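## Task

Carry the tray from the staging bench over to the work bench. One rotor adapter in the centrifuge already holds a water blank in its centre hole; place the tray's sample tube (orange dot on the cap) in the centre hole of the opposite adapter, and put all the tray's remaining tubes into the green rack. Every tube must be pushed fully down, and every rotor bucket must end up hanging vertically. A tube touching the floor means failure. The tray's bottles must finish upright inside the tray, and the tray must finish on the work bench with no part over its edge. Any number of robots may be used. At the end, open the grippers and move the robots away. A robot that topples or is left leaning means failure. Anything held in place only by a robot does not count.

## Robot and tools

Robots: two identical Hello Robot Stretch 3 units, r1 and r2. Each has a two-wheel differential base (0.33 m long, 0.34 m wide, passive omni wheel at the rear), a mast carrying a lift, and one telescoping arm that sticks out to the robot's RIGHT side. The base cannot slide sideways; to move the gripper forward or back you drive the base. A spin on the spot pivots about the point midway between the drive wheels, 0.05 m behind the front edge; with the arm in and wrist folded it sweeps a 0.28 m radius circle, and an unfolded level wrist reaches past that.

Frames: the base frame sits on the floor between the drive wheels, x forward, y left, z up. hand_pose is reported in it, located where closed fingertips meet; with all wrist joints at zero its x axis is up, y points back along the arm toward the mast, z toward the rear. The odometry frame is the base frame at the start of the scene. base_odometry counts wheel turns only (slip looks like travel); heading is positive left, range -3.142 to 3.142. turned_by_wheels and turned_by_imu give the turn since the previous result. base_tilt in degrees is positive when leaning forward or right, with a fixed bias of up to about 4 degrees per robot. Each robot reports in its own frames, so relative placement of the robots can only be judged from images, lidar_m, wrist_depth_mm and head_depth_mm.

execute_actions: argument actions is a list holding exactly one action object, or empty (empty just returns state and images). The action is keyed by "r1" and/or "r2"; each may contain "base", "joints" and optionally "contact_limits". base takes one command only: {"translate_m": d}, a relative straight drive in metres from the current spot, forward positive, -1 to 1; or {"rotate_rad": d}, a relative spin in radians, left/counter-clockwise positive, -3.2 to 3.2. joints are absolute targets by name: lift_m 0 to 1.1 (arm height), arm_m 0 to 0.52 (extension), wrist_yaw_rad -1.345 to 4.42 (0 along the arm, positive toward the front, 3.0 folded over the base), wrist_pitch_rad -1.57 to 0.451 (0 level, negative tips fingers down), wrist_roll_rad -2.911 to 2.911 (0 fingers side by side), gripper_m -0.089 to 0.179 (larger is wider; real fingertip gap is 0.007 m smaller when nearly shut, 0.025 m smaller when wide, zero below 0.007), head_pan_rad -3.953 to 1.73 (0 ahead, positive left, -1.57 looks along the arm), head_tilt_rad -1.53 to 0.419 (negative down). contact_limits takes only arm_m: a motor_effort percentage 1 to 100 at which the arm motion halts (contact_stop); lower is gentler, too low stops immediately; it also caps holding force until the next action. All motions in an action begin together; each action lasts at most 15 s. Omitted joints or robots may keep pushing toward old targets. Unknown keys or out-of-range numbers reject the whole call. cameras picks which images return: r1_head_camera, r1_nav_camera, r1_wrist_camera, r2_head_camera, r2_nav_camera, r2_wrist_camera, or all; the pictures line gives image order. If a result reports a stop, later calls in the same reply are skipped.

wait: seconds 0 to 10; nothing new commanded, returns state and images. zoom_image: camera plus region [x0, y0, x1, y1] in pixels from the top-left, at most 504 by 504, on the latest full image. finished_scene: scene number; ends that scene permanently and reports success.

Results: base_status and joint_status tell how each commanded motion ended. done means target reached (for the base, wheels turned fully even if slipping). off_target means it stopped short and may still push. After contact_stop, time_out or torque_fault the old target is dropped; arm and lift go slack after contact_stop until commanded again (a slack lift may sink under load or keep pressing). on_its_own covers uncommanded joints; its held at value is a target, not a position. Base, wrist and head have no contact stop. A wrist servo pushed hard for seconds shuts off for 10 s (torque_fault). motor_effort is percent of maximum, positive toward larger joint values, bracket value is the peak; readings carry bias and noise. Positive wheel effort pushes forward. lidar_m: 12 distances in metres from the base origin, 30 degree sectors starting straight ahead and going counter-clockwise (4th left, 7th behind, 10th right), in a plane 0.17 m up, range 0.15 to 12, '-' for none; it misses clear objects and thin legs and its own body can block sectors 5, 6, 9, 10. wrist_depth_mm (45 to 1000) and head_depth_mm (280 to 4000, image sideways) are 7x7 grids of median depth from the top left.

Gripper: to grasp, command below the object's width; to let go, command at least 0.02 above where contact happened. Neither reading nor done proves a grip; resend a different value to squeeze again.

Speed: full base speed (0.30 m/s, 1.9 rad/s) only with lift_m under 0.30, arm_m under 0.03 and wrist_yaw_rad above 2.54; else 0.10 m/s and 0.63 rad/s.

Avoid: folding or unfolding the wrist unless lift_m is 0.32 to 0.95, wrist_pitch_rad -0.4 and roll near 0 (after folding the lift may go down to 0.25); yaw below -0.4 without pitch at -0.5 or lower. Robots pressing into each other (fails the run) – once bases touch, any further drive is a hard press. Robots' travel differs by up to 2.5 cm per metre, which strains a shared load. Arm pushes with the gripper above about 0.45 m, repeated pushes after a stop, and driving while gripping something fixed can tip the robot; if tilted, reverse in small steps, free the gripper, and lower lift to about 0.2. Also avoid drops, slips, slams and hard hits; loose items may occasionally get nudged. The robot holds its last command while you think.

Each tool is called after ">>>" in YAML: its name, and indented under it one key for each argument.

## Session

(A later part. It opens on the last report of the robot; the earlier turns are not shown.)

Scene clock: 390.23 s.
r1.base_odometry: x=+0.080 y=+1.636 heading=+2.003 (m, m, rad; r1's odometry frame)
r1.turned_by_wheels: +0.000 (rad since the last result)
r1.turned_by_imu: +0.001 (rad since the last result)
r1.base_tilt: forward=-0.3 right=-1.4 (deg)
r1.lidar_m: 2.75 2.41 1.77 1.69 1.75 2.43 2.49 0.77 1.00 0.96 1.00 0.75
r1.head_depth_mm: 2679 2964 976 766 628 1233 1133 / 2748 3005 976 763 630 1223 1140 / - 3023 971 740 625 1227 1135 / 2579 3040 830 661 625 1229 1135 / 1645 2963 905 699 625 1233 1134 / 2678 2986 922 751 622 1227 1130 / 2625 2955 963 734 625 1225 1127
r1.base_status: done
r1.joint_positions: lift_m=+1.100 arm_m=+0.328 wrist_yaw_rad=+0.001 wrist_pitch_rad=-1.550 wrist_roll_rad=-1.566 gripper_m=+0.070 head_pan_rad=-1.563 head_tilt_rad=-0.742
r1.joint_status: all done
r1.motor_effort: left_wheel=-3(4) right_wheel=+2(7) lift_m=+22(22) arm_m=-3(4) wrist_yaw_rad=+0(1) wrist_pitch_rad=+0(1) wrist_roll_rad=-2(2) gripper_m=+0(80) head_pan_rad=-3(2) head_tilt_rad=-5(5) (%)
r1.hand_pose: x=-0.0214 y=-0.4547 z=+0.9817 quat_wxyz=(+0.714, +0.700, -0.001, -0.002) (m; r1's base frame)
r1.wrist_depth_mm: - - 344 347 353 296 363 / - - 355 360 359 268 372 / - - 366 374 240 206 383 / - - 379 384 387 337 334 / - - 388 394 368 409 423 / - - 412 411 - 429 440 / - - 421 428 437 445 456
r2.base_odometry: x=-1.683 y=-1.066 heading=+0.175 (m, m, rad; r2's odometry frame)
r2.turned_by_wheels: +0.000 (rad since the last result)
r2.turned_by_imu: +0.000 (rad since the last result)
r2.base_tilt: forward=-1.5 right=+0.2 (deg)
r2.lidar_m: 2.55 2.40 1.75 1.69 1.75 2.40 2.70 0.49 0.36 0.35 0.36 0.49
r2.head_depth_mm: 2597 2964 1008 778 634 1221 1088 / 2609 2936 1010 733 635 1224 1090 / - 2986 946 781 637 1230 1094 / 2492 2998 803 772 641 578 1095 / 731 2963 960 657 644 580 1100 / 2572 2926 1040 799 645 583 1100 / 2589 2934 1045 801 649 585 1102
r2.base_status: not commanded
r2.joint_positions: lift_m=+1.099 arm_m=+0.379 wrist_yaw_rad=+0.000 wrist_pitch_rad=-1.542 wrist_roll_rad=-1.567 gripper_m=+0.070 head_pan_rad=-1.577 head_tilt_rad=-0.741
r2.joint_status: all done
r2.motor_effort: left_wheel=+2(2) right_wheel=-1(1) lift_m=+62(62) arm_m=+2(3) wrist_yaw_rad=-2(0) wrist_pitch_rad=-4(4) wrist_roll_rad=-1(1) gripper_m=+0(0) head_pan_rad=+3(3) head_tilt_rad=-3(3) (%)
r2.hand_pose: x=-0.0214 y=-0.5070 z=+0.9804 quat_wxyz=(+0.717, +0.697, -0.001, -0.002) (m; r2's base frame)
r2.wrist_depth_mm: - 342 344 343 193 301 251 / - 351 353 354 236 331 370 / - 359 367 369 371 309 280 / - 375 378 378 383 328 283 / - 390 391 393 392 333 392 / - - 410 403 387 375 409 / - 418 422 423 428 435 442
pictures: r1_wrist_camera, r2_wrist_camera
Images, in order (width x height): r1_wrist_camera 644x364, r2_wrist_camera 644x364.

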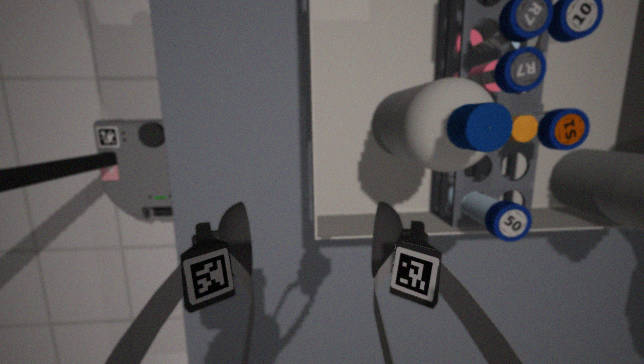

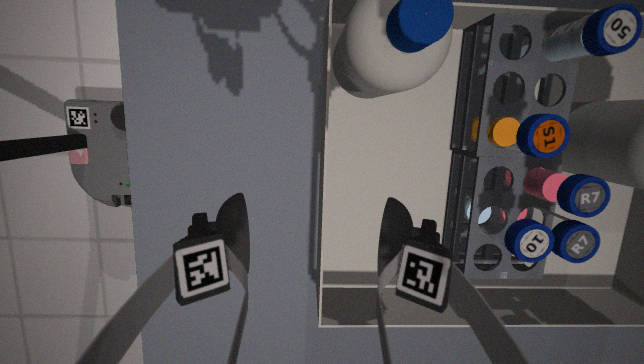

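>>> execute_actions:
  actions:
    - {"r1":{"joints":{"arm_m":0.321,"lift_m":0.92}},"r2":{"base":{"translate_m":-0.023},"joints":{"lift_m":1.0}}}
  cameras: []

>>> execute_actions:
  actions:
    - {"r2":{"joints":{"lift_m":0.92}}}
  cameras: ["r1_wrist_camera","r2_wrist_camera"]

>>> execute_actions:
  actions:
    - {"r1":{"joints":{"gripper_m":-0.04}},"r2":{"joints":{"gripper_m":-0.04}}}
  cameras: []

>>> execute_actions:
  actions:
    - {"r1":{"joints":{"lift_m":0.95}},"r2":{"joints":{"lift_m":0.95}}}
  cameras: ["r1_head_camera","r2_head_camera"]

Scene clock: 401.97 s.
r1.base_odometry: x=+0.080 y=+1.636 heading=+2.003 (m, m, rad; r1's odometry frame)
r1.turned_by_wheels: +0.000 (rad since the last result)
r1.turned_by_imu: +0.001 (rad since the last result)
r1.base_tilt: forward=-0.2 right=-1.4 (deg)
r1.lidar_m: 2.76 2.42 1.76 1.68 1.75 2.43 2.49 0.77 1.00 0.97 1.00 0.75
r1.head_depth_mm: 2627 2915 - 743 621 1232 1138 / 2677 2843 901 763 625 1228 1135 / 2673 2837 - 738 626 1231 1132 / 2680 2992 884 652 617 1227 1134 / 719 1477 903 700 625 1229 1134 / 2615 3001 922 756 622 1225 1134 / 2663 2980 965 733 622 1223 1132
r1.base_status: not commanded
r1.joint_positions: lift_m=+0.920 arm_m=+0.321 wrist_yaw_rad=+0.001 wrist_pitch_rad=-1.549 wrist_roll_rad=-1.566 gripper_m=+0.070 head_pan_rad=-1.563 head_tilt_rad=-0.742
r1.joint_status: all done
r1.motor_effort: left_wheel=-3(3) right_wheel=+3(2) lift_m=+14(19) arm_m=-3(5) wrist_yaw_rad=-1(1) wrist_pitch_rad=+0(0) wrist_roll_rad=-2(2) gripper_m=+0(0) head_pan_rad=-2(3) head_tilt_rad=-4(4) (%)
r1.hand_pose: x=-0.0214 y=-0.4478 z=+0.8023 quat_wxyz=(+0.714, +0.700, -0.001, -0.002) (m; r1's base frame)
r1.wrist_depth_mm: 175 175 179 179 182 185 164 / 179 181 184 185 187 148 97 / 187 187 190 191 193 134 93 / 192 192 196 197 201 150 96 / 959 199 202 204 208 211 184 / 995 206 211 211 - 216 188 / - 212 217 219 169 168 164
r2.base_odometry: x=-1.706 y=-1.070 heading=+0.175 (m, m, rad; r2's odometry frame)
r2.turned_by_wheels: +0.000 (rad since the last result)
r2.turned_by_imu: +0.000 (rad since the last result)
r2.base_tilt: forward=-1.5 right=+0.2 (deg)
r2.lidar_m: 2.57 2.40 1.75 1.69 1.76 2.40 2.68 0.49 0.36 0.35 0.36 0.49
r2.head_depth_mm: 2515 2966 1006 777 634 1221 1087 / 2475 2976 1014 757 634 1228 1091 / 2477 - 951 782 638 1228 1094 / 2540 2863 804 775 641 578 1093 / 1208 842 916 670 642 582 1097 / 950 2916 1038 771 645 582 1101 / 2562 2937 1045 803 648 584 1105
r2.base_status: done
r2.joint_positions: lift_m=+1.001 arm_m=+0.379 wrist_yaw_rad=+0.000 wrist_pitch_rad=-1.542 wrist_roll_rad=-1.567 gripper_m=+0.070 head_pan_rad=-1.577 head_tilt_rad=-0.741
r2.joint_status: all done
r2.motor_effort: left_wheel=+2(4) right_wheel=-2(5) lift_m=+17(60) arm_m=+2(2) wrist_yaw_rad=+0(1) wrist_pitch_rad=-4(4) wrist_roll_rad=-1(1) gripper_m=+0(0) head_pan_rad=+3(3) head_tilt_rad=-3(3) (%)
r2.hand_pose: x=-0.0214 y=-0.5070 z=+0.8826 quat_wxyz=(+0.717, +0.697, -0.001, -0.002) (m; r2's base frame)
r2.wrist_depth_mm: 250 247 251 252 168 259 210 / 954 256 260 263 265 264 212 / 266 265 269 271 274 274 218 / - 273 276 279 282 283 227 / - 283 288 289 291 288 237 / - 290 297 297 305 296 244 / - 302 308 306 285 287 291
pictures: none
No camera images: the call's "cameras" was empty. Leave "cameras" out to get every camera's image.

Scene clock: 403.53 s.
r1.base_odometry: x=+0.080 y=+1.636 heading=+2.003 (m, m, rad; r1's odometry frame)
r1.turned_by_wheels: +0.000 (rad since the last result)
r1.turned_by_imu: +0.000 (rad since the last result)
r1.base_tilt: forward=-0.2 right=-1.4 (deg)
r1.lidar_m: 2.76 2.41 1.77 1.69 1.75 2.42 2.49 0.77 1.00 0.97 1.00 0.75
r1.head_depth_mm: 2633 3023 - 740 620 1232 1132 / 2652 2815 904 762 629 1226 1138 / 2646 2896 - 737 626 1226 1141 / 2664 2936 889 651 619 1218 1132 / 2516 815 899 702 622 1226 1134 / 701 3004 923 753 625 1227 1135 / 2644 2971 965 733 625 1226 1132
r1.base_status: not commanded
r1.joint_positions: lift_m=+0.920 arm_m=+0.321 wrist_yaw_rad=+0.001 wrist_pitch_rad=-1.549 wrist_roll_rad=-1.566 gripper_m=+0.070 head_pan_rad=-1.563 head_tilt_rad=-0.742
r1.joint_status: not commanded
r1.motor_effort: left_wheel=-3(3) right_wheel=+2(2) lift_m=+14(14) arm_m=-3(3) wrist_yaw_rad=-1(1) wrist_pitch_rad=+0(0) wrist_roll_rad=-2(2) gripper_m=+0(0) head_pan_rad=-3(3) head_tilt_rad=-5(4) (%)
r1.hand_pose: x=-0.0214 y=-0.4478 z=+0.8023 quat_wxyz=(+0.714, +0.700, -0.001, -0.002) (m; r1's base frame)
r1.wrist_depth_mm: 175 175 179 180 182 185 164 / 180 181 184 185 188 148 97 / 186 186 190 191 193 135 93 / 193 192 195 196 200 149 95 / 986 199 202 205 207 212 184 / 989 205 211 211 - 216 189 / - 213 217 219 169 168 164
r2.base_odometry: x=-1.706 y=-1.070 heading=+0.175 (m, m, rad; r2's odometry frame)
r2.turned_by_wheels: +0.000 (rad since the last result)
r2.turned_by_imu: +0.000 (rad since the last result)
r2.base_tilt: forward=-1.5 right=+0.3 (deg)
r2.lidar_m: 2.58 2.40 1.75 1.69 1.75 2.40 2.68 0.49 0.36 0.35 0.36 0.49
r2.head_depth_mm: 2589 2890 - 752 632 1221 1087 / 2607 2804 973 758 636 1226 1086 / 2597 2788 - 780 638 1227 1090 / 2585 2811 802 737 640 578 1095 / 1209 841 942 665 643 580 1093 / 947 2896 1043 770 644 583 1106 / 2583 2928 1046 799 648 585 1105
r2.base_status: not commanded
r2.joint_positions: lift_m=+0.921 arm_m=+0.379 wrist_yaw_rad=+0.000 wrist_pitch_rad=-1.542 wrist_roll_rad=-1.567 gripper_m=+0.070 head_pan_rad=-1.577 head_tilt_rad=-0.741
r2.joint_status: all done
r2.motor_effort: left_wheel=+3(3) right_wheel=-2(1) lift_m=+17(17) arm_m=+2(2) wrist_yaw_rad=-1(1) wrist_pitch_rad=-4(4) wrist_roll_rad=-1(1) gripper_m=+1(0) head_pan_rad=+3(3) head_tilt_rad=-2(3) (%)
r2.hand_pose: x=-0.0214 y=-0.5070 z=+0.8026 quat_wxyz=(+0.717, +0.697, -0.001, -0.002) (m; r2's base frame)
r2.wrist_depth_mm: 175 176 179 180 169 183 184 / 180 181 183 185 186 189 188 / 185 187 190 191 193 194 193 / 191 194 195 197 198 202 200 / 197 199 202 203 205 209 205 / 205 205 210 210 213 217 190 / 211 214 218 218 222 225 215
pictures: r1_wrist_camera, r2_wrist_camera
Images, in order (width x height): r1_wrist_camera 644x364, r2_wrist_camera 644x364.

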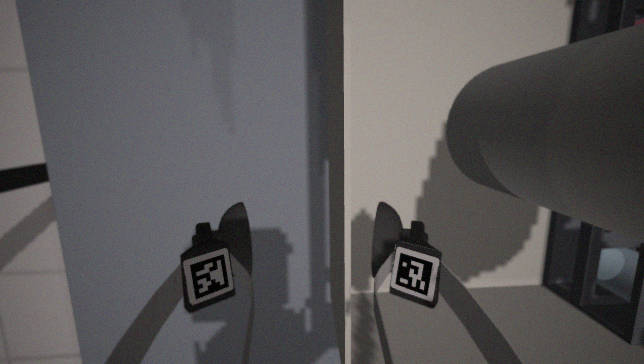

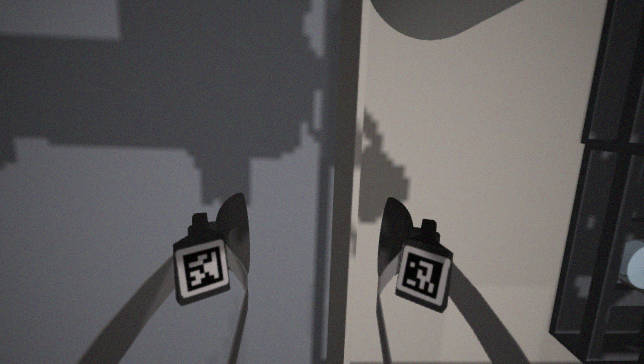

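Scene clock: 405.13 s.
r1.base_odometry: x=+0.080 y=+1.636 heading=+2.003 (m, m, rad; r1's odometry frame)
r1.turned_by_wheels: +0.000 (rad since the last result)
r1.turned_by_imu: +0.001 (rad since the last result)
r1.base_tilt: forward=-0.2 right=-1.4 (deg)
r1.lidar_m: 2.75 2.42 1.77 1.68 1.75 2.43 2.48 0.77 1.00 0.96 1.00 0.75
r1.head_depth_mm: 2680 2963 - 731 620 1239 1134 / 2636 2836 905 764 626 1231 1142 / 2664 2879 - 739 626 1228 1135 / 2646 2928 881 654 625 1229 1140 / 2555 817 902 703 627 1221 1133 / 703 2998 924 753 626 1223 1139 / 2644 2967 965 734 620 1226 1137
r1.base_status: not commanded
r1.joint_positions: lift_m=+0.920 arm_m=+0.321 wrist_yaw_rad=+0.001 wrist_pitch_rad=-1.505 wrist_roll_rad=-1.569 gripper_m=-0.039 head_pan_rad=-1.563 head_tilt_rad=-0.742
r1.joint_status: all done
r1.on_its_own: wrist_pitch_rad is at rest, and its effort (-23) is outside its rest range (-20 to +32)
r1.motor_effort: left_wheel=-1(3) right_wheel=+0(2) lift_m=+17(17) arm_m=-3(3) wrist_yaw_rad=+0(0) wrist_pitch_rad=-23(23) wrist_roll_rad=+0(2) gripper_m=-18(93) head_pan_rad=-2(3) head_tilt_rad=-5(4) (%)
r1.hand_pose: x=-0.0214 y=-0.4593 z=+0.8015 quat_wxyz=(+0.730, +0.684, +0.000, +0.000) (m; r1's base frame)
r1.wrist_depth_mm: 168 171 176 178 182 188 162 / 172 176 181 183 187 131 88 / 177 181 186 188 192 120 84 / 182 187 192 195 201 130 86 / 188 193 199 162 209 215 111 / 195 199 204 210 213 218 178 / 205 205 214 186 168 168 165
r2.base_odometry: x=-1.706 y=-1.070 heading=+0.175 (m, m, rad; r2's odometry frame)
r2.turned_by_wheels: +0.000 (rad since the last result)
r2.turned_by_imu: +0.000 (rad since the last result)
r2.base_tilt: forward=-1.5 right=+0.4 (deg)
r2.lidar_m: 2.58 2.39 1.75 1.69 1.75 2.40 2.68 0.49 0.36 0.35 0.36 0.49
r2.head_depth_mm: 2621 2890 - 751 633 1225 1087 / 2597 2827 970 758 636 1229 1089 / 2610 2770 - 779 637 1231 1096 / 2562 2844 803 774 640 579 1098 / 1197 839 940 665 642 581 1099 / 947 2899 1037 770 647 582 1102 / 2595 2935 1045 800 647 585 1107
r2.base_status: not commanded
r2.joint_positions: lift_m=+0.920 arm_m=+0.379 wrist_yaw_rad=+0.000 wrist_pitch_rad=-1.505 wrist_roll_rad=-1.567 gripper_m=-0.039 head_pan_rad=-1.577 head_tilt_rad=-0.741
r2.joint_status: all done
r2.on_its_own: wrist_pitch_rad is at rest, and its effort (-21) is outside its rest range (-20 to +32)
r2.motor_effort: left_wheel=+4(4) right_wheel=-4(4) lift_m=+26(26) arm_m=-1(2) wrist_yaw_rad=+0(0) wrist_pitch_rad=-21(23) wrist_roll_rad=-1(1) gripper_m=-17(93) head_pan_rad=+3(3) head_tilt_rad=-4(3) (%)
r2.hand_pose: x=-0.0214 y=-0.5168 z=+0.8019 quat_wxyz=(+0.730, +0.684, -0.001, -0.002) (m; r2's base frame)
r2.wrist_depth_mm: 170 172 177 178 160 185 184 / 175 177 181 183 187 192 189 / 180 182 187 189 193 197 176 / 185 188 193 195 199 204 204 / 191 195 198 - 206 211 184 / 197 200 204 212 213 218 191 / 204 206 215 217 220 226 198
pictures: none
No camera images: the call's "cameras" was empty. Leave "cameras" out to get every camera's image.

Scene clock: 406.20 s.
r1.base_odometry: x=+0.080 y=+1.636 heading=+2.003 (m, m, rad; r1's odometry frame)
r1.turned_by_wheels: +0.000 (rad since the last result)
r1.turned_by_imu: +0.000 (rad since the last result)
r1.base_tilt: forward=-0.2 right=-1.5 (deg)
r1.lidar_m: 2.75 2.42 1.77 1.69 1.75 2.43 2.49 0.77 1.00 0.96 1.00 0.75
r1.head_depth_mm: 2649 - - 744 627 1225 1134 / 2606 - 943 765 628 1231 1139 / 2609 - - 717 627 1232 1137 / 2661 2930 732 629 627 1221 1138 / 741 1362 860 644 624 1227 1137 / 689 2978 851 693 623 1219 1134 / 2670 2934 969 687 624 1231 1131
r1.base_status: not commanded
r1.joint_positions: lift_m=+0.949 arm_m=+0.321 wrist_yaw_rad=+0.001 wrist_pitch_rad=-1.504 wrist_roll_rad=-1.569 gripper_m=-0.039 head_pan_rad=-1.563 head_tilt_rad=-0.742
r1.joint_status: all done
r1.on_its_own: wrist_pitch_rad is at rest, and its effort (-23) is outside its rest range (-20 to +32)
r1.motor_effort: left_wheel=-1(1) right_wheel=+0(0) lift_m=+26(26) arm_m=-3(3) wrist_yaw_rad=-1(1) wrist_pitch_rad=-23(23) wrist_roll_rad=+0(0) gripper_m=-18(19) head_pan_rad=-3(2) head_tilt_rad=-6(4) (%)
r1.hand_pose: x=-0.0214 y=-0.4593 z=+0.8309 quat_wxyz=(+0.730, +0.684, +0.000, +0.000) (m; r1's base frame)
r1.wrist_depth_mm: 194 198 203 166 172 179 158 / 199 202 208 175 179 132 96 / 207 210 215 186 188 122 89 / 214 215 222 198 205 127 88 / 964 222 229 167 219 227 94 / - 231 236 195 210 208 175 / - 238 247 183 169 177 186
r2.base_odometry: x=-1.706 y=-1.070 heading=+0.175 (m, m, rad; r2's odometry frame)
r2.turned_by_wheels: +0.000 (rad since the last result)
r2.turned_by_imu: +0.000 (rad since the last result)
r2.base_tilt: forward=-1.5 right=+0.3 (deg)
r2.lidar_m: 2.58 2.40 1.76 1.69 1.75 2.40 2.68 0.49 0.36 0.35 0.36 0.49
r2.head_depth_mm: 2599 2821 - 775 633 1223 1087 / 2571 - 974 733 634 1226 1088 / 2563 - 863 713 638 1224 1093 / 2575 2834 782 748 640 578 1091 / 1189 827 871 670 641 580 1100 / 759 2919 1037 748 644 582 1098 / 2581 2903 1047 799 648 585 1106
r2.base_status: not commanded
r2.joint_positions: lift_m=+0.949 arm_m=+0.379 wrist_yaw_rad=+0.000 wrist_pitch_rad=-1.505 wrist_roll_rad=-1.567 gripper_m=-0.039 head_pan_rad=-1.577 head_tilt_rad=-0.741
r2.joint_status: all done
r2.on_its_own: wrist_pitch_rad is at rest, and its effort (-21) is outside its rest range (-20 to +32)
r2.motor_effort: left_wheel=+4(5) right_wheel=-4(4) lift_m=+72(75) arm_m=-1(1) wrist_yaw_rad=+0(0) wrist_pitch_rad=-21(21) wrist_roll_rad=-1(1) gripper_m=-16(17) head_pan_rad=+3(3) head_tilt_rad=-2(3) (%)
r2.hand_pose: x=-0.0214 y=-0.5168 z=+0.8305 quat_wxyz=(+0.730, +0.684, -0.001, -0.002) (m; r2's base frame)
r2.wrist_depth_mm: 194 198 201 197 152 200 196 / 199 204 209 198 199 201 177 / 206 211 215 200 200 202 175 / 212 216 222 201 202 205 201 / 219 223 228 - 204 205 202 / 226 231 236 222 206 207 180 / 235 238 246 226 207 209 204
pictures: r1_head_camera (sideways: a quarter turn clockwise sets it upright), r2_head_camera (sideways: a quarter turn clockwise sets it upright)
Images, in order (width x height): r1_head_camera 896x504, r2_head_camera 896x504.

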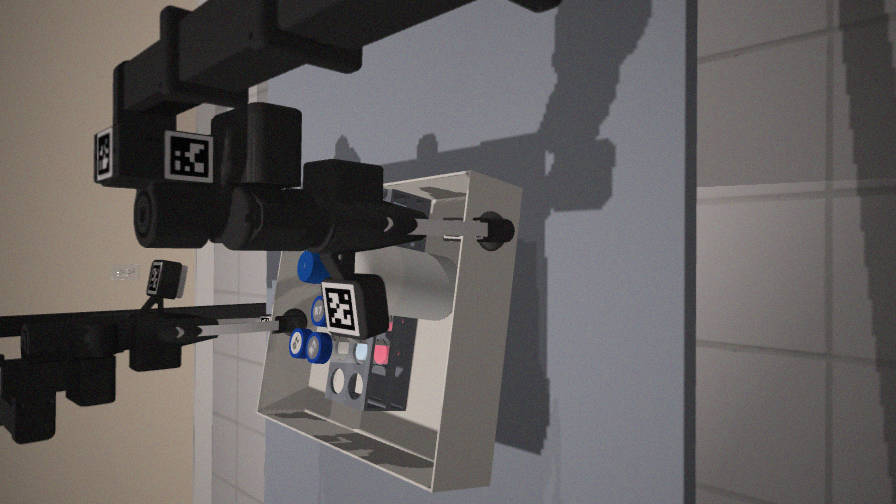

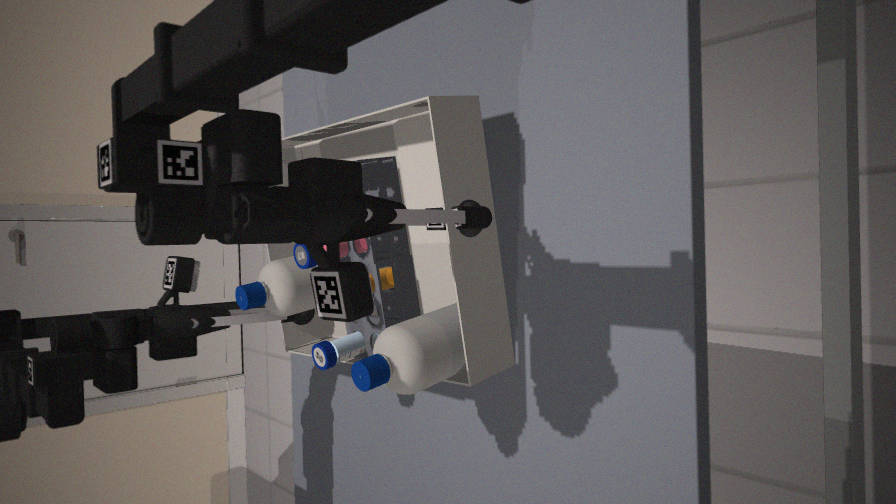

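>>> execute_actions:
  actions:
    - {"r1":{"joints":{"lift_m":0.98}},"r2":{"joints":{"lift_m":0.97}}}
  cameras: ["r1_nav_camera","r2_nav_camera","r1_wrist_camera"]

Scene clock: 414.87 s.
r1.base_odometry: x=+0.080 y=+1.636 heading=+2.003 (m, m, rad; r1's odometry frame)
r1.turned_by_wheels: +0.000 (rad since the last result)
r1.turned_by_imu: +0.001 (rad since the last result)
r1.base_tilt: forward=-0.3 right=-1.4 (deg)
r1.lidar_m: 2.75 2.42 1.77 1.69 1.75 2.43 2.49 0.77 1.00 0.97 1.00 0.75
r1.head_depth_mm: 2626 - 940 763 628 1236 1139 / 2579 2910 973 760 627 1229 1138 / 2552 - 900 711 624 1230 1133 / 2705 2974 608 639 626 1231 1130 / 722 1409 729 610 623 1228 1141 / 685 2974 801 681 624 1213 1132 / 2642 2947 931 650 621 1224 1127
r1.base_status: not commanded
r1.joint_positions: lift_m=+0.979 arm_m=+0.321 wrist_yaw_rad=+0.001 wrist_pitch_rad=-1.504 wrist_roll_rad=-1.569 gripper_m=-0.039 head_pan_rad=-1.563 head_tilt_rad=-0.742
r1.joint_status: all done
r1.on_its_own: wrist_pitch_rad is at rest, and its effort (-23) is outside its rest range (-20 to +32)
r1.motor_effort: left_wheel=-1(1) right_wheel=+0(0) lift_m=+26(28) arm_m=-3(3) wrist_yaw_rad=-1(0) wrist_pitch_rad=-23(23) wrist_roll_rad=-1(1) gripper_m=-19(18) head_pan_rad=-3(3) head_tilt_rad=-4(5) (%)
r1.hand_pose: x=-0.0214 y=-0.4593 z=+0.8609 quat_wxyz=(+0.730, +0.684, +0.000, +0.000) (m; r1's base frame)
r1.wrist_depth_mm: 872 224 231 166 174 183 160 / 894 230 238 176 181 133 97 / 936 237 244 187 189 123 90 / 963 244 253 200 206 129 89 / 994 252 260 169 222 229 96 / - 262 267 191 211 211 177 / - 271 281 183 170 177 321
r2.base_odometry: x=-1.706 y=-1.070 heading=+0.175 (m, m, rad; r2's odometry frame)
r2.turned_by_wheels: +0.000 (rad since the last result)
r2.turned_by_imu: +0.000 (rad since the last result)
r2.base_tilt: forward=-1.6 right=+0.3 (deg)
r2.lidar_m: 2.58 2.40 1.76 1.69 1.75 2.39 2.68 0.49 0.36 0.35 0.36 0.49
r2.head_depth_mm: 2587 - 930 777 632 1223 1087 / 2540 2977 970 714 635 1221 1086 / 2569 - 800 712 638 1231 1093 / 2576 2826 758 719 640 578 1100 / 978 825 793 655 641 580 1098 / 730 2950 1038 746 645 583 1101 / 2582 2922 1047 799 648 584 1107
r2.base_status: not commanded
r2.joint_positions: lift_m=+0.969 arm_m=+0.379 wrist_yaw_rad=+0.000 wrist_pitch_rad=-1.505 wrist_roll_rad=-1.567 gripper_m=-0.039 head_pan_rad=-1.577 head_tilt_rad=-0.741
r2.joint_status: all done
r2.on_its_own: wrist_pitch_rad is at rest, and its effort (-21) is outside its rest range (-20 to +32)
r2.motor_effort: left_wheel=+4(5) right_wheel=-4(4) lift_m=+71(70) arm_m=-1(1) wrist_yaw_rad=-1(1) wrist_pitch_rad=-21(21) wrist_roll_rad=-1(1) gripper_m=-16(16) head_pan_rad=+3(3) head_tilt_rad=-4(3) (%)
r2.hand_pose: x=-0.0214 y=-0.5168 z=+0.8505 quat_wxyz=(+0.730, +0.684, -0.001, -0.002) (m; r2's base frame)
r2.wrist_depth_mm: 212 216 222 222 152 197 192 / 218 222 228 228 197 198 194 / 225 229 235 199 198 200 177 / 231 237 241 200 200 201 196 / 241 245 250 - 202 203 198 / 249 251 257 234 203 205 177 / 256 262 267 236 205 205 201
pictures: r1_nav_camera (sideways: a quarter turn counterclockwise sets it upright), r1_wrist_camera, r2_nav_camera (sideways: a quarter turn counterclockwise sets it upright)
Images, in order (width x height): r1_nav_camera 672x504, r1_wrist_camera 644x364, r2_nav_camera 672x504.

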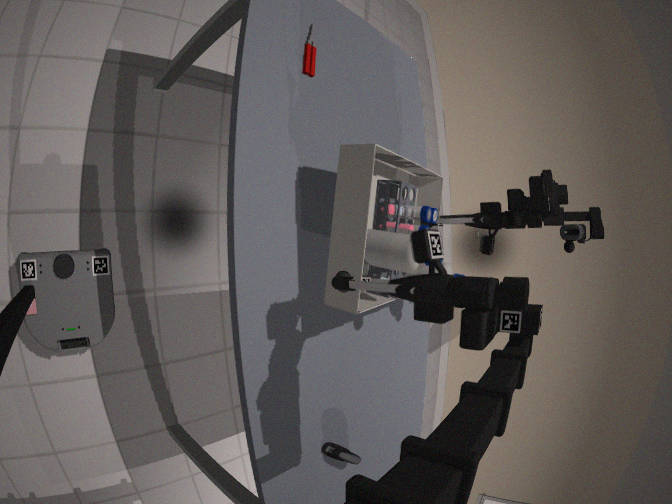

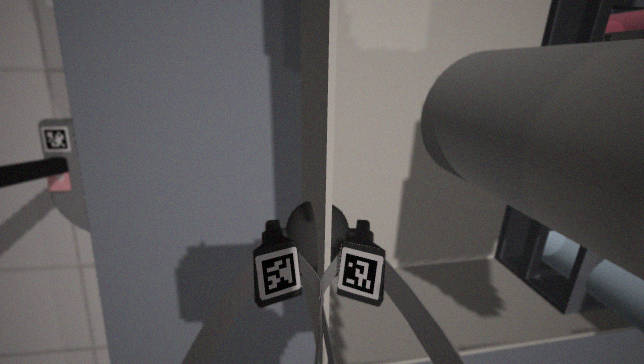

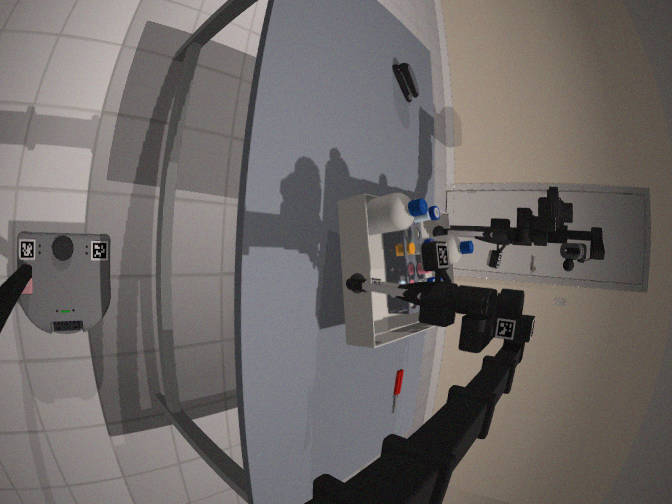

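>>> execute_actions:
  actions:
    - {"r1":{"joints":{"lift_m":1.0}},"r2":{"joints":{"lift_m":0.975}}}
  cameras: ["r1_head_camera"]

Scene clock: 422.03 s.
r1.base_odometry: x=+0.080 y=+1.636 heading=+2.003 (m, m, rad; r1's odometry frame)
r1.turned_by_wheels: +0.000 (rad since the last result)
r1.turned_by_imu: +0.001 (rad since the last result)
r1.base_tilt: forward=-0.3 right=-1.4 (deg)
r1.lidar_m: 2.76 2.42 1.77 1.68 1.75 2.43 2.49 0.77 1.00 0.97 1.00 0.75
r1.head_depth_mm: 2556 2983 979 764 627 1233 1144 / - 2949 974 762 625 1222 1138 / - - 901 695 627 1229 1131 / 2602 2983 595 626 626 1220 1138 / 721 1404 692 624 623 1231 1135 / 685 2961 738 590 623 1228 1131 / 2638 2978 893 575 623 1230 1134
r1.base_status: not commanded
r1.joint_positions: lift_m=+0.999 arm_m=+0.321 wrist_yaw_rad=+0.001 wrist_pitch_rad=-1.504 wrist_roll_rad=-1.569 gripper_m=-0.039 head_pan_rad=-1.563 head_tilt_rad=-0.742
r1.joint_status: all done
r1.on_its_own: wrist_pitch_rad is at rest, and its effort (-24) is outside its rest range (-20 to +32)
r1.motor_effort: left_wheel=-1(1) right_wheel=+0(0) lift_m=+26(27) arm_m=-3(3) wrist_yaw_rad=-1(1) wrist_pitch_rad=-24(23) wrist_roll_rad=+0(1) gripper_m=-20(19) head_pan_rad=-3(3) head_tilt_rad=-4(5) (%)
r1.hand_pose: x=-0.0214 y=-0.4593 z=+0.8809 quat_wxyz=(+0.730, +0.684, +0.000, +0.000) (m; r1's base frame)
r1.wrist_depth_mm: 911 242 249 168 177 187 165 / 951 250 255 177 184 134 100 / 965 257 264 186 191 125 93 / - 265 271 201 210 131 92 / - 273 281 136 226 235 99 / - 284 287 191 212 213 179 / - 295 303 183 170 186 346
r2.base_odometry: x=-1.706 y=-1.070 heading=+0.175 (m, m, rad; r2's odometry frame)
r2.turned_by_wheels: +0.000 (rad since the last result)
r2.turned_by_imu: +0.000 (rad since the last result)
r2.base_tilt: forward=-1.4 right=+0.3 (deg)
r2.lidar_m: 2.57 2.40 1.76 1.69 1.76 2.40 2.68 0.49 0.36 0.35 0.36 0.49
r2.head_depth_mm: 2567 - 965 774 633 1226 1088 / 2517 2947 933 712 635 1225 1090 / 2519 - 763 714 638 1227 1091 / 2557 2855 761 727 640 579 1097 / 764 840 766 659 641 579 1099 / 726 2870 1037 746 646 582 1103 / 2579 2953 1050 799 647 585 1104
r2.base_status: not commanded
r2.joint_positions: lift_m=+0.974 arm_m=+0.379 wrist_yaw_rad=+0.000 wrist_pitch_rad=-1.505 wrist_roll_rad=-1.567 gripper_m=-0.039 head_pan_rad=-1.577 head_tilt_rad=-0.741
r2.joint_status: all done
r2.on_its_own: wrist_pitch_rad is at rest, and its effort (-21) is outside its rest range (-20 to +32)
r2.motor_effort: left_wheel=+4(5) right_wheel=-4(4) lift_m=+71(76) arm_m=-1(1) wrist_yaw_rad=+0(1) wrist_pitch_rad=-21(22) wrist_roll_rad=-1(1) gripper_m=-16(16) head_pan_rad=+3(3) head_tilt_rad=-2(2) (%)
r2.hand_pose: x=-0.0214 y=-0.5168 z=+0.8555 quat_wxyz=(+0.730, +0.684, -0.001, -0.002) (m; r2's base frame)
r2.wrist_depth_mm: 217 220 225 226 153 193 187 / 223 228 232 233 195 194 189 / 230 234 239 243 197 196 189 / 237 241 247 200 199 197 191 / 245 249 254 - 199 200 192 / 254 257 260 235 201 201 194 / 263 266 272 239 205 202 196
pictures: r1_head_camera (sideways: a quarter turn clockwise sets it upright)
Images, in order (width x height): r1_head_camera 896x504.

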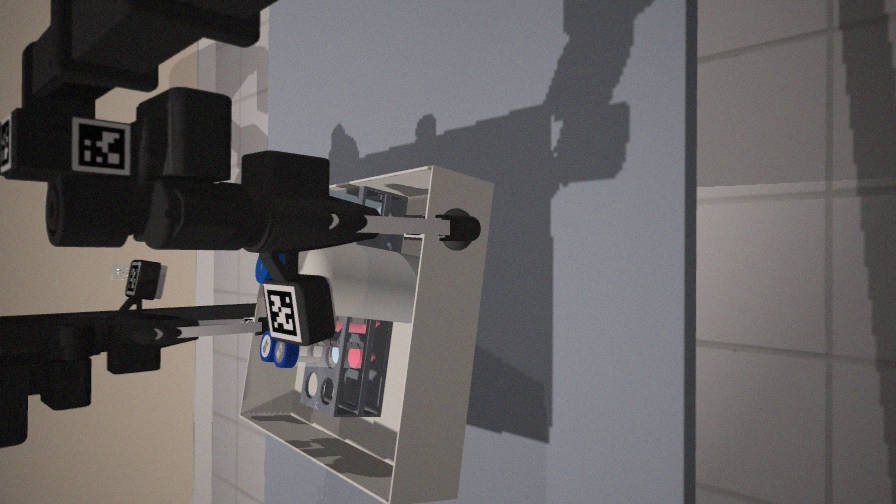

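>>> execute_actions:
  actions:
    - {"r1":{"joints":{"lift_m":1.07}},"r2":{"joints":{"lift_m":1.055}}}
  cameras: ["r1_nav_camera","r2_nav_camera"]

Scene clock: 431.03 s.
r1.base_odometry: x=+0.080 y=+1.636 heading=+2.003 (m, m, rad; r1's odometry frame)
r1.turned_by_wheels: +0.000 (rad since the last result)
r1.turned_by_imu: +0.001 (rad since the last result)
r1.base_tilt: forward=-0.2 right=-1.3 (deg)
r1.lidar_m: 2.75 2.42 1.76 1.68 1.75 2.43 2.49 0.77 1.00 0.96 1.00 0.75
r1.head_depth_mm: 2697 2965 977 764 628 1241 1138 / - 3017 972 766 625 1231 1139 / - - 676 716 626 1227 1135 / 2631 676 553 715 625 1215 1135 / 698 1353 570 714 625 1227 1136 / 2672 824 635 716 623 1226 1132 / 2675 2900 566 731 622 1222 1130
r1.base_status: not commanded
r1.joint_positions: lift_m=+1.069 arm_m=+0.321 wrist_yaw_rad=+0.001 wrist_pitch_rad=-1.505 wrist_roll_rad=-1.569 gripper_m=-0.039 head_pan_rad=-1.563 head_tilt_rad=-0.742
r1.joint_status: all done
r1.on_its_own: wrist_pitch_rad is at rest, and its effort (-23) is outside its rest range (-20 to +32)
r1.motor_effort: left_wheel=-1(1) right_wheel=+0(0) lift_m=+26(25) arm_m=-3(3) wrist_yaw_rad=+0(1) wrist_pitch_rad=-23(23) wrist_roll_rad=-1(1) gripper_m=-18(20) head_pan_rad=-2(3) head_tilt_rad=-5(4) (%)
r1.hand_pose: x=-0.0214 y=-0.4593 z=+0.9509 quat_wxyz=(+0.730, +0.684, +0.000, +0.000) (m; r1's base frame)
r1.wrist_depth_mm: 980 308 313 166 175 184 162 / 998 319 323 176 182 133 98 / - 324 334 188 189 123 91 / - 333 345 200 207 129 90 / - 355 353 134 222 231 97 / - - 365 191 211 211 178 / - - 382 183 169 185 436
r2.base_odometry: x=-1.706 y=-1.070 heading=+0.175 (m, m, rad; r2's odometry frame)
r2.turned_by_wheels: +0.000 (rad since the last result)
r2.turned_by_imu: +0.000 (rad since the last result)
r2.base_tilt: forward=-1.5 right=+0.3 (deg)
r2.lidar_m: 2.58 2.40 1.75 1.69 1.75 2.40 2.68 0.49 0.36 0.35 0.36 0.49
r2.head_depth_mm: 2647 2961 1007 778 633 1223 1084 / 2532 2880 694 755 634 1223 1092 / - - 695 736 638 1228 1093 / 2526 2759 705 739 640 579 1092 / 743 866 702 721 643 580 1097 / 2564 2868 570 769 645 582 1101 / 2582 2909 1042 800 647 585 1105
r2.base_status: not commanded
r2.joint_positions: lift_m=+1.054 arm_m=+0.379 wrist_yaw_rad=+0.000 wrist_pitch_rad=-1.505 wrist_roll_rad=-1.567 gripper_m=-0.039 head_pan_rad=-1.577 head_tilt_rad=-0.741
r2.joint_status: all done
r2.on_its_own: wrist_pitch_rad is at rest, and its effort (-21) is outside its rest range (-20 to +32)
r2.motor_effort: left_wheel=+4(4) right_wheel=-4(4) lift_m=+71(77) arm_m=-1(1) wrist_yaw_rad=-1(1) wrist_pitch_rad=-21(21) wrist_roll_rad=-1(1) gripper_m=-16(16) head_pan_rad=+3(3) head_tilt_rad=-3(2) (%)
r2.hand_pose: x=-0.0214 y=-0.5168 z=+0.9355 quat_wxyz=(+0.730, +0.684, -0.001, -0.002) (m; r2's base frame)
r2.wrist_depth_mm: 967 295 297 299 153 195 190 / 975 300 304 311 197 198 191 / 1000 310 316 318 198 199 193 / - 320 328 200 200 200 195 / - 331 338 - 201 201 195 / - 340 348 279 203 203 178 / - 356 367 285 205 205 199
pictures: r1_nav_camera (sideways: a quarter turn counterclockwise sets it upright), r2_nav_camera (sideways: a quarter turn counterclockwise sets it upright)
Images, in order (width x height): r1_nav_camera 672x504, r2_nav_camera 672x504.

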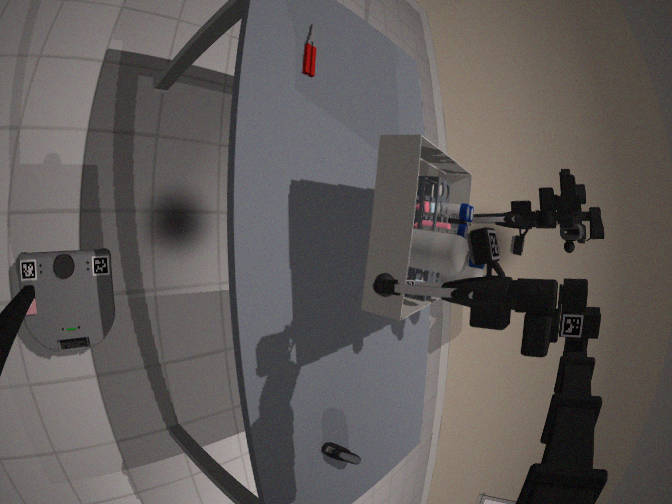

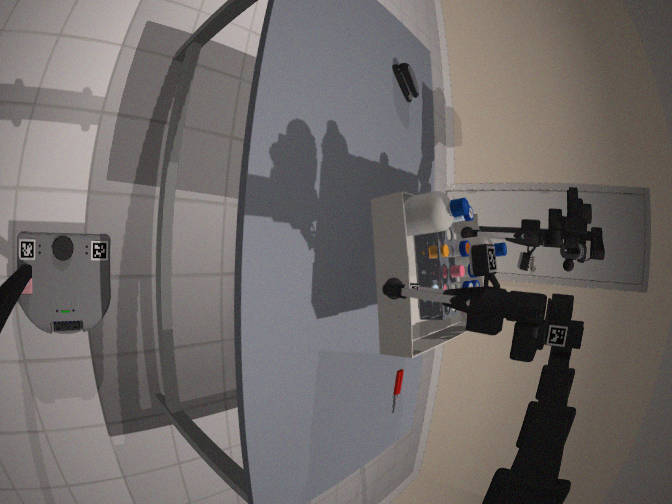

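>>> execute_actions:
  actions:
    - {"r1":{"base":{"translate_m":-0.6}},"r2":{"base":{"translate_m":0.6}}}
  cameras: []

>>> execute_actions:
  actions:
    - {"r1":{"base":{"translate_m":-0.6}},"r2":{"base":{"translate_m":0.6}}}
  cameras: ["r1_nav_camera","r2_nav_camera"]

Scene clock: 445.10 s.
r1.base_odometry: x=+0.331 y=+1.091 heading=+2.003 (m, m, rad; r1's odometry frame)
r1.turned_by_wheels: +0.000 (rad since the last result)
r1.turned_by_imu: +0.006 (rad since the last result)
r1.base_tilt: forward=-0.3 right=-1.4 (deg)
r1.lidar_m: 1.31 2.41 1.75 1.68 1.77 2.44 1.91 2.10 0.33 0.96 1.00 1.31
r1.head_depth_mm: 2632 2981 2418 1897 1549 1281 1146 / - 3009 2415 840 629 668 1131 / - - 670 716 628 705 1083 / 2607 539 553 699 625 1230 1135 / 696 834 570 697 624 1222 1136 / 2668 821 631 695 624 1220 1139 / 2674 2957 562 733 623 1228 1142
r1.base_status: done
r1.joint_positions: lift_m=+1.069 arm_m=+0.321 wrist_yaw_rad=+0.001 wrist_pitch_rad=-1.512 wrist_roll_rad=-1.569 gripper_m=-0.039 head_pan_rad=-1.563 head_tilt_rad=-0.742
r1.joint_status: not commanded
r1.motor_effort: left_wheel=-1(5) right_wheel=+0(6) lift_m=+26(26) arm_m=-3(3) wrist_yaw_rad=-1(1) wrist_pitch_rad=-19(23) wrist_roll_rad=-1(0) gripper_m=-18(19) head_pan_rad=-3(2) head_tilt_rad=-3(4) (%)
r1.hand_pose: x=-0.0214 y=-0.4574 z=+0.9510 quat_wxyz=(+0.727, +0.686, +0.000, +0.000) (m; r1's base frame)
r1.wrist_depth_mm: 963 309 315 166 174 183 163 / 995 321 322 176 182 134 98 / - 326 334 188 189 123 91 / - 336 345 199 207 127 89 / - - 357 168 222 230 95 / - - 365 192 213 212 176 / - - - 183 170 179 -
r2.base_odometry: x=-1.115 y=-0.966 heading=+0.176 (m, m, rad; r2's odometry frame)
r2.turned_by_wheels: +0.000 (rad since the last result)
r2.turned_by_imu: -0.003 (rad since the last result)
r2.base_tilt: forward=-1.4 right=+0.2 (deg)
r2.lidar_m: 1.98 2.41 1.77 1.69 1.75 2.39 3.26 0.49 0.36 0.35 0.36 2.19
r2.head_depth_mm: 2640 2953 1007 776 634 1223 1084 / 2528 2835 681 757 635 1223 1089 / - - 692 737 637 576 1092 / 2510 2763 704 738 641 578 1097 / 740 865 700 722 642 580 1075 / 2561 2881 567 770 645 583 1081 / 2554 2905 2556 1963 664 584 1148
r2.base_status: done
r2.joint_positions: lift_m=+1.054 arm_m=+0.379 wrist_yaw_rad=+0.000 wrist_pitch_rad=-1.508 wrist_roll_rad=-1.567 gripper_m=-0.039 head_pan_rad=-1.577 head_tilt_rad=-0.741
r2.joint_status: not commanded
r2.motor_effort: left_wheel=+5(10) right_wheel=-4(6) lift_m=+71(71) arm_m=-1(1) wrist_yaw_rad=+1(1) wrist_pitch_rad=-20(22) wrist_roll_rad=-1(1) gripper_m=-16(16) head_pan_rad=+3(3) head_tilt_rad=-4(3) (%)
r2.hand_pose: x=-0.0214 y=-0.5161 z=+0.9355 quat_wxyz=(+0.729, +0.685, -0.001, -0.002) (m; r2's base frame)
r2.wrist_depth_mm: 964 294 299 301 152 194 190 / 994 302 307 310 198 198 192 / 983 311 316 198 198 198 193 / - 320 331 199 200 200 194 / - 327 338 - 201 202 194 / - 342 348 356 202 203 176 / - 353 364 205 204 204 200
pictures: none
No camera images: the call's "cameras" was empty. Leave "cameras" out to get every camera's image.

Scene clock: 452.83 s.
r1.base_odometry: x=+0.582 y=+0.546 heading=+2.003 (m, m, rad; r1's odometry frame)
r1.turned_by_wheels: +0.000 (rad since the last result)
r1.turned_by_imu: +0.005 (rad since the last result)
r1.base_tilt: forward=-0.2 right=-1.4 (deg)
r1.lidar_m: 1.89 2.40 1.77 1.71 1.78 2.46 1.31 1.33 3.12 1.31 1.05 0.55
r1.head_depth_mm: 2646 2946 2397 1871 1546 1304 1139 / - 2989 2414 1886 1548 1314 1138 / - - 656 1769 1547 1307 1138 / 2599 542 558 1694 1539 1302 1140 / 691 1368 567 1649 1544 1305 1132 / 2658 816 635 1747 1533 1298 1128 / 2661 2955 560 1395 1506 1306 1129
r1.base_status: done
r1.joint_positions: lift_m=+1.069 arm_m=+0.321 wrist_yaw_rad=+0.001 wrist_pitch_rad=-1.523 wrist_roll_rad=-1.569 gripper_m=-0.039 head_pan_rad=-1.563 head_tilt_rad=-0.742
r1.joint_status: not commanded
r1.motor_effort: left_wheel=-2(7) right_wheel=+2(4) lift_m=+26(26) arm_m=-3(3) wrist_yaw_rad=+0(1) wrist_pitch_rad=-14(19) wrist_roll_rad=+0(0) gripper_m=-18(19) head_pan_rad=-3(3) head_tilt_rad=-4(4) (%)
r1.hand_pose: x=-0.0214 y=-0.4546 z=+0.9511 quat_wxyz=(+0.724, +0.690, +0.000, +0.000) (m; r1's base frame)
r1.wrist_depth_mm: - 989 - 167 173 181 164 / - - - 176 181 134 98 / - - - 187 188 122 90 / - - - 199 206 125 88 / - - - 167 221 227 92 / - - - 192 214 212 175 / - - - 179 170 181 190
r2.base_odometry: x=-0.524 y=-0.861 heading=+0.176 (m, m, rad; r2's odometry frame)
r2.turned_by_wheels: +0.000 (rad since the last result)
r2.turned_by_imu: -0.003 (rad since the last result)
r2.base_tilt: forward=-1.5 right=+0.3 (deg)
r2.lidar_m: 1.40 2.42 1.76 1.70 1.76 2.39 1.38 0.50 0.53 1.31 3.15 1.41
r2.head_depth_mm: 2647 2934 1102 1731 1545 1299 1129 / 2507 2793 676 1842 1515 1307 1132 / - - 691 1796 1559 1311 1134 / 2545 2804 700 1688 1566 1322 1141 / 739 864 693 1595 1574 1319 1136 / 2588 2888 569 1822 1567 1332 1144 / 2583 2938 2562 1947 1583 1334 1147
r2.base_status: done
r2.joint_positions: lift_m=+1.054 arm_m=+0.379 wrist_yaw_rad=+0.000 wrist_pitch_rad=-1.519 wrist_roll_rad=-1.567 gripper_m=-0.039 head_pan_rad=-1.577 head_tilt_rad=-0.741
r2.joint_status: not commanded
r2.motor_effort: left_wheel=+4(10) right_wheel=-3(4) lift_m=+71(71) arm_m=-1(1) wrist_yaw_rad=+0(1) wrist_pitch_rad=-15(20) wrist_roll_rad=-1(1) gripper_m=-15(16) head_pan_rad=+3(3) head_tilt_rad=-2(3) (%)
r2.hand_pose: x=-0.0214 y=-0.5132 z=+0.9356 quat_wxyz=(+0.725, +0.689, -0.001, -0.002) (m; r2's base frame)
r2.wrist_depth_mm: 971 - 994 - 151 193 188 / 996 - - 197 196 195 189 / - - - 199 197 196 191 / - - - 199 199 197 193 / - - - - 201 199 194 / - - - - 202 201 176 / - - - 205 204 202 197
pictures: r1_nav_camera (sideways: a quarter turn counterclockwise sets it upright), r2_nav_camera (sideways: a quarter turn counterclockwise sets it upright)
Images, in order (width x height): r1_nav_camera 672x504, r2_nav_camera 672x504.

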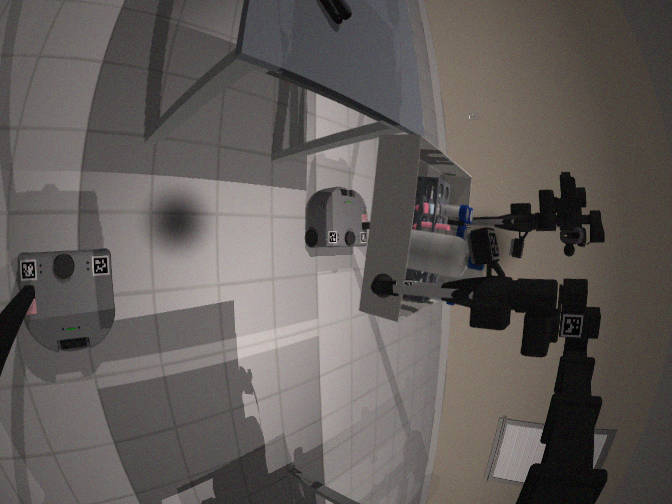

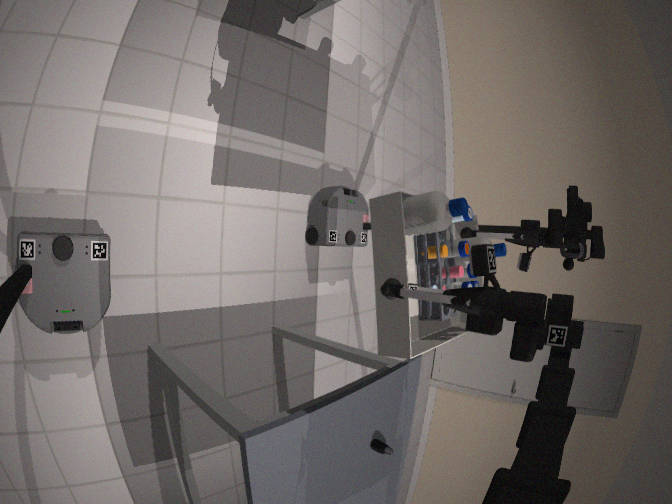

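>>> execute_actions:
  actions:
    - {"r1":{"base":{"translate_m":-0.6},"joints":{"arm_m":0.314}},"r2":{"base":{"translate_m":0.6},"joints":{"arm_m":0.376}}}
  cameras: []

>>> execute_actions:
  actions:
    - {"r1":{"base":{"translate_m":-0.5},"joints":{"arm_m":0.308}},"r2":{"base":{"translate_m":0.5}}}
  cameras: ["r1_nav_camera","r2_nav_camera"]

Scene clock: 466.80 s.
r1.base_odometry: x=+0.833 y=+0.001 heading=+2.003 (m, m, rad; r1's odometry frame)
r1.turned_by_wheels: +0.000 (rad since the last result)
r1.turned_by_imu: +0.005 (rad since the last result)
r1.base_tilt: forward=-0.3 right=-1.3 (deg)
r1.lidar_m: 2.49 2.39 1.78 1.71 1.79 2.47 2.12 0.75 1.17 1.30 3.12 1.09
r1.head_depth_mm: 2640 2970 2413 1880 1535 1313 1138 / - 2971 2396 1883 1550 1318 1136 / - - 647 1733 1540 1309 1134 / 2562 545 549 1682 1542 1305 1132 / 684 2849 570 1642 1548 1305 1132 / 2668 810 631 1764 1544 1301 1132 / 2666 2895 557 1753 1542 1299 1128
r1.base_status: done
r1.joint_positions: lift_m=+1.069 arm_m=+0.314 wrist_yaw_rad=+0.001 wrist_pitch_rad=-1.526 wrist_roll_rad=-1.569 gripper_m=-0.039 head_pan_rad=-1.563 head_tilt_rad=-0.742
r1.joint_status: all done
r1.motor_effort: left_wheel=-3(8) right_wheel=+3(4) lift_m=+26(26) arm_m=-4(6) wrist_yaw_rad=+0(1) wrist_pitch_rad=-12(19) wrist_roll_rad=+0(1) gripper_m=-17(18) head_pan_rad=-2(2) head_tilt_rad=-5(6) (%)
r1.hand_pose: x=-0.0214 y=-0.4470 z=+0.9511 quat_wxyz=(+0.723, +0.691, +0.000, -0.001) (m; r1's base frame)
r1.wrist_depth_mm: 978 - - 165 173 182 162 / - - - 177 181 137 99 / - - - 187 188 122 90 / - - - 198 206 125 88 / - - - 166 221 227 91 / - - - 192 214 213 174 / - - - 177 171 181 186
r2.base_odometry: x=+0.067 y=-0.755 heading=+0.176 (m, m, rad; r2's odometry frame)
r2.turned_by_wheels: +0.000 (rad since the last result)
r2.turned_by_imu: -0.003 (rad since the last result)
r2.base_tilt: forward=-1.5 right=+0.4 (deg)
r2.lidar_m: 1.26 2.43 1.77 1.70 1.76 2.39 1.37 1.03 1.38 1.30 1.23 0.83
r2.head_depth_mm: 2655 2929 2453 1885 1550 1307 1126 / 2534 2859 675 1787 1550 1311 1133 / - - 685 1799 1559 1306 1133 / 2537 2750 699 1635 1561 1318 1137 / 735 854 703 1578 1572 1317 1136 / 2567 2861 560 1817 1575 1324 1142 / 2583 2923 2559 1948 1585 1325 1145
r2.base_status: done
r2.joint_positions: lift_m=+1.054 arm_m=+0.376 wrist_yaw_rad=+0.000 wrist_pitch_rad=-1.522 wrist_roll_rad=-1.567 gripper_m=-0.039 head_pan_rad=-1.577 head_tilt_rad=-0.741
r2.joint_status: all done
r2.motor_effort: left_wheel=+4(10) right_wheel=-3(4) lift_m=+71(72) arm_m=-6(8) wrist_yaw_rad=+0(1) wrist_pitch_rad=-14(20) wrist_roll_rad=-1(1) gripper_m=-14(16) head_pan_rad=+3(3) head_tilt_rad=-3(3) (%)
r2.hand_pose: x=-0.0214 y=-0.5099 z=+0.9356 quat_wxyz=(+0.724, +0.690, -0.001, -0.002) (m; r2's base frame)
r2.wrist_depth_mm: 982 990 - 196 152 193 188 / - - - 197 197 196 189 / - - - 198 198 197 191 / - - - 200 199 198 193 / - - - - 200 200 193 / - - - 204 202 201 176 / - - - 205 204 202 197
pictures: none
No camera images: the call's "cameras" was empty. Leave "cameras" out to get every camera's image.

Scene clock: 473.60 s.
r1.base_odometry: x=+1.042 y=-0.453 heading=+2.002 (m, m, rad; r1's odometry frame)
r1.turned_by_wheels: +0.000 (rad since the last result)
r1.turned_by_imu: +0.004 (rad since the last result)
r1.base_tilt: forward=-0.3 right=-1.4 (deg)
r1.lidar_m: 1.57 2.39 1.79 1.72 1.80 2.48 1.64 1.33 0.35 0.96 3.12 1.80
r1.head_depth_mm: 2627 2978 978 765 627 570 1145 / - 2937 974 819 1445 1277 1053 / - - 646 1281 1497 1314 1141 / 2576 2840 541 1624 1545 1303 1135 / 678 2855 593 1620 1543 1304 1133 / 2668 814 630 1712 1535 1305 1132 / 2634 2925 586 1745 1529 1301 1130
r1.base_status: done
r1.joint_positions: lift_m=+1.069 arm_m=+0.308 wrist_yaw_rad=+0.000 wrist_pitch_rad=-1.534 wrist_roll_rad=-1.569 gripper_m=-0.039 head_pan_rad=-1.563 head_tilt_rad=-0.742
r1.joint_status: all done
r1.motor_effort: left_wheel=-3(8) right_wheel=+4(4) lift_m=+26(26) arm_m=-3(5) wrist_yaw_rad=+0(0) wrist_pitch_rad=-8(15) wrist_roll_rad=-1(0) gripper_m=-17(17) head_pan_rad=-3(3) head_tilt_rad=-4(5) (%)
r1.hand_pose: x=-0.0214 y=-0.4388 z=+0.9512 quat_wxyz=(+0.720, +0.694, +0.000, -0.001) (m; r1's base frame)
r1.wrist_depth_mm: 992 - - 166 172 180 159 / - - - 176 180 137 99 / - - - 186 188 121 89 / - - - 198 204 123 87 / - - - 166 221 226 90 / - - 480 192 214 213 173 / - - 383 176 171 181 184
r2.base_odometry: x=+0.559 y=-0.668 heading=+0.176 (m, m, rad; r2's odometry frame)
r2.turned_by_wheels: +0.000 (rad since the last result)
r2.turned_by_imu: -0.002 (rad since the last result)
r2.base_tilt: forward=-1.5 right=+0.2 (deg)
r2.lidar_m: 1.23 2.45 1.77 1.71 1.76 2.39 1.51 1.52 3.17 1.05 0.41 0.47
r2.head_depth_mm: 2644 2945 2451 1890 1545 1301 1125 / 2533 2835 673 1798 1546 1316 1131 / - - 683 1794 1565 1314 1132 / 2498 2783 696 1605 1556 1318 1136 / 728 855 700 1589 1526 1323 1144 / 2520 2867 555 1188 1535 1327 1086 / 2559 2890 1048 801 685 693 952
r2.base_status: done
r2.joint_positions: lift_m=+1.054 arm_m=+0.376 wrist_yaw_rad=+0.000 wrist_pitch_rad=-1.530 wrist_roll_rad=-1.567 gripper_m=-0.039 head_pan_rad=-1.577 head_tilt_rad=-0.741
r2.joint_status: not commanded
r2.motor_effort: left_wheel=+4(9) right_wheel=-2(3) lift_m=+71(72) arm_m=-5(5) wrist_yaw_rad=+0(1) wrist_pitch_rad=-10(16) wrist_roll_rad=-1(1) gripper_m=-14(16) head_pan_rad=+3(3) head_tilt_rad=-3(3) (%)
r2.hand_pose: x=-0.0214 y=-0.5078 z=+0.9357 quat_wxyz=(+0.721, +0.693, -0.001, -0.002) (m; r2's base frame)
r2.wrist_depth_mm: 963 984 - 196 150 192 187 / 989 - - 197 195 195 187 / - - - 198 197 196 189 / - - - 200 197 196 191 / - - - - 200 199 192 / - - - 202 202 199 175 / - - - 203 203 202 195
pictures: r1_nav_camera (sideways: a quarter turn counterclockwise sets it upright), r2_nav_camera (sideways: a quarter turn counterclockwise sets it upright)
Images, in order (width x height): r1_nav_camera 672x504, r2_nav_camera 672x504.

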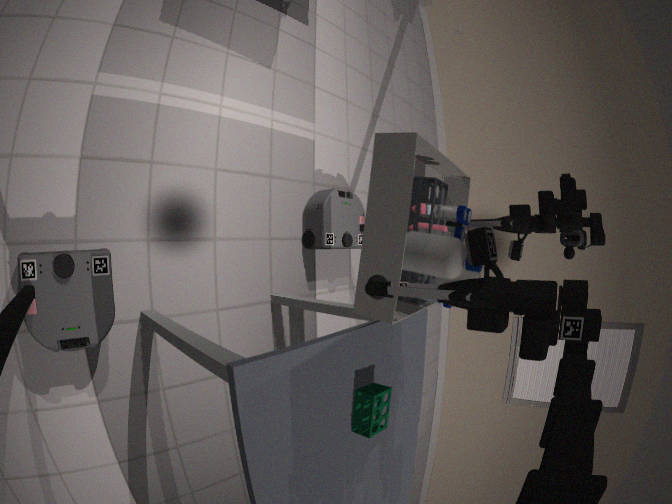

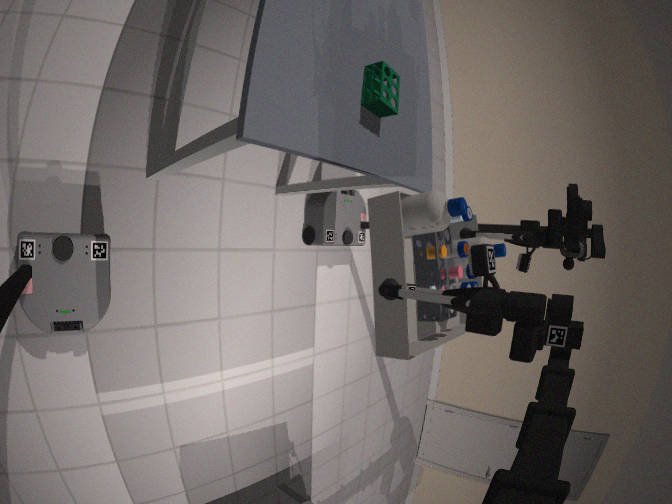

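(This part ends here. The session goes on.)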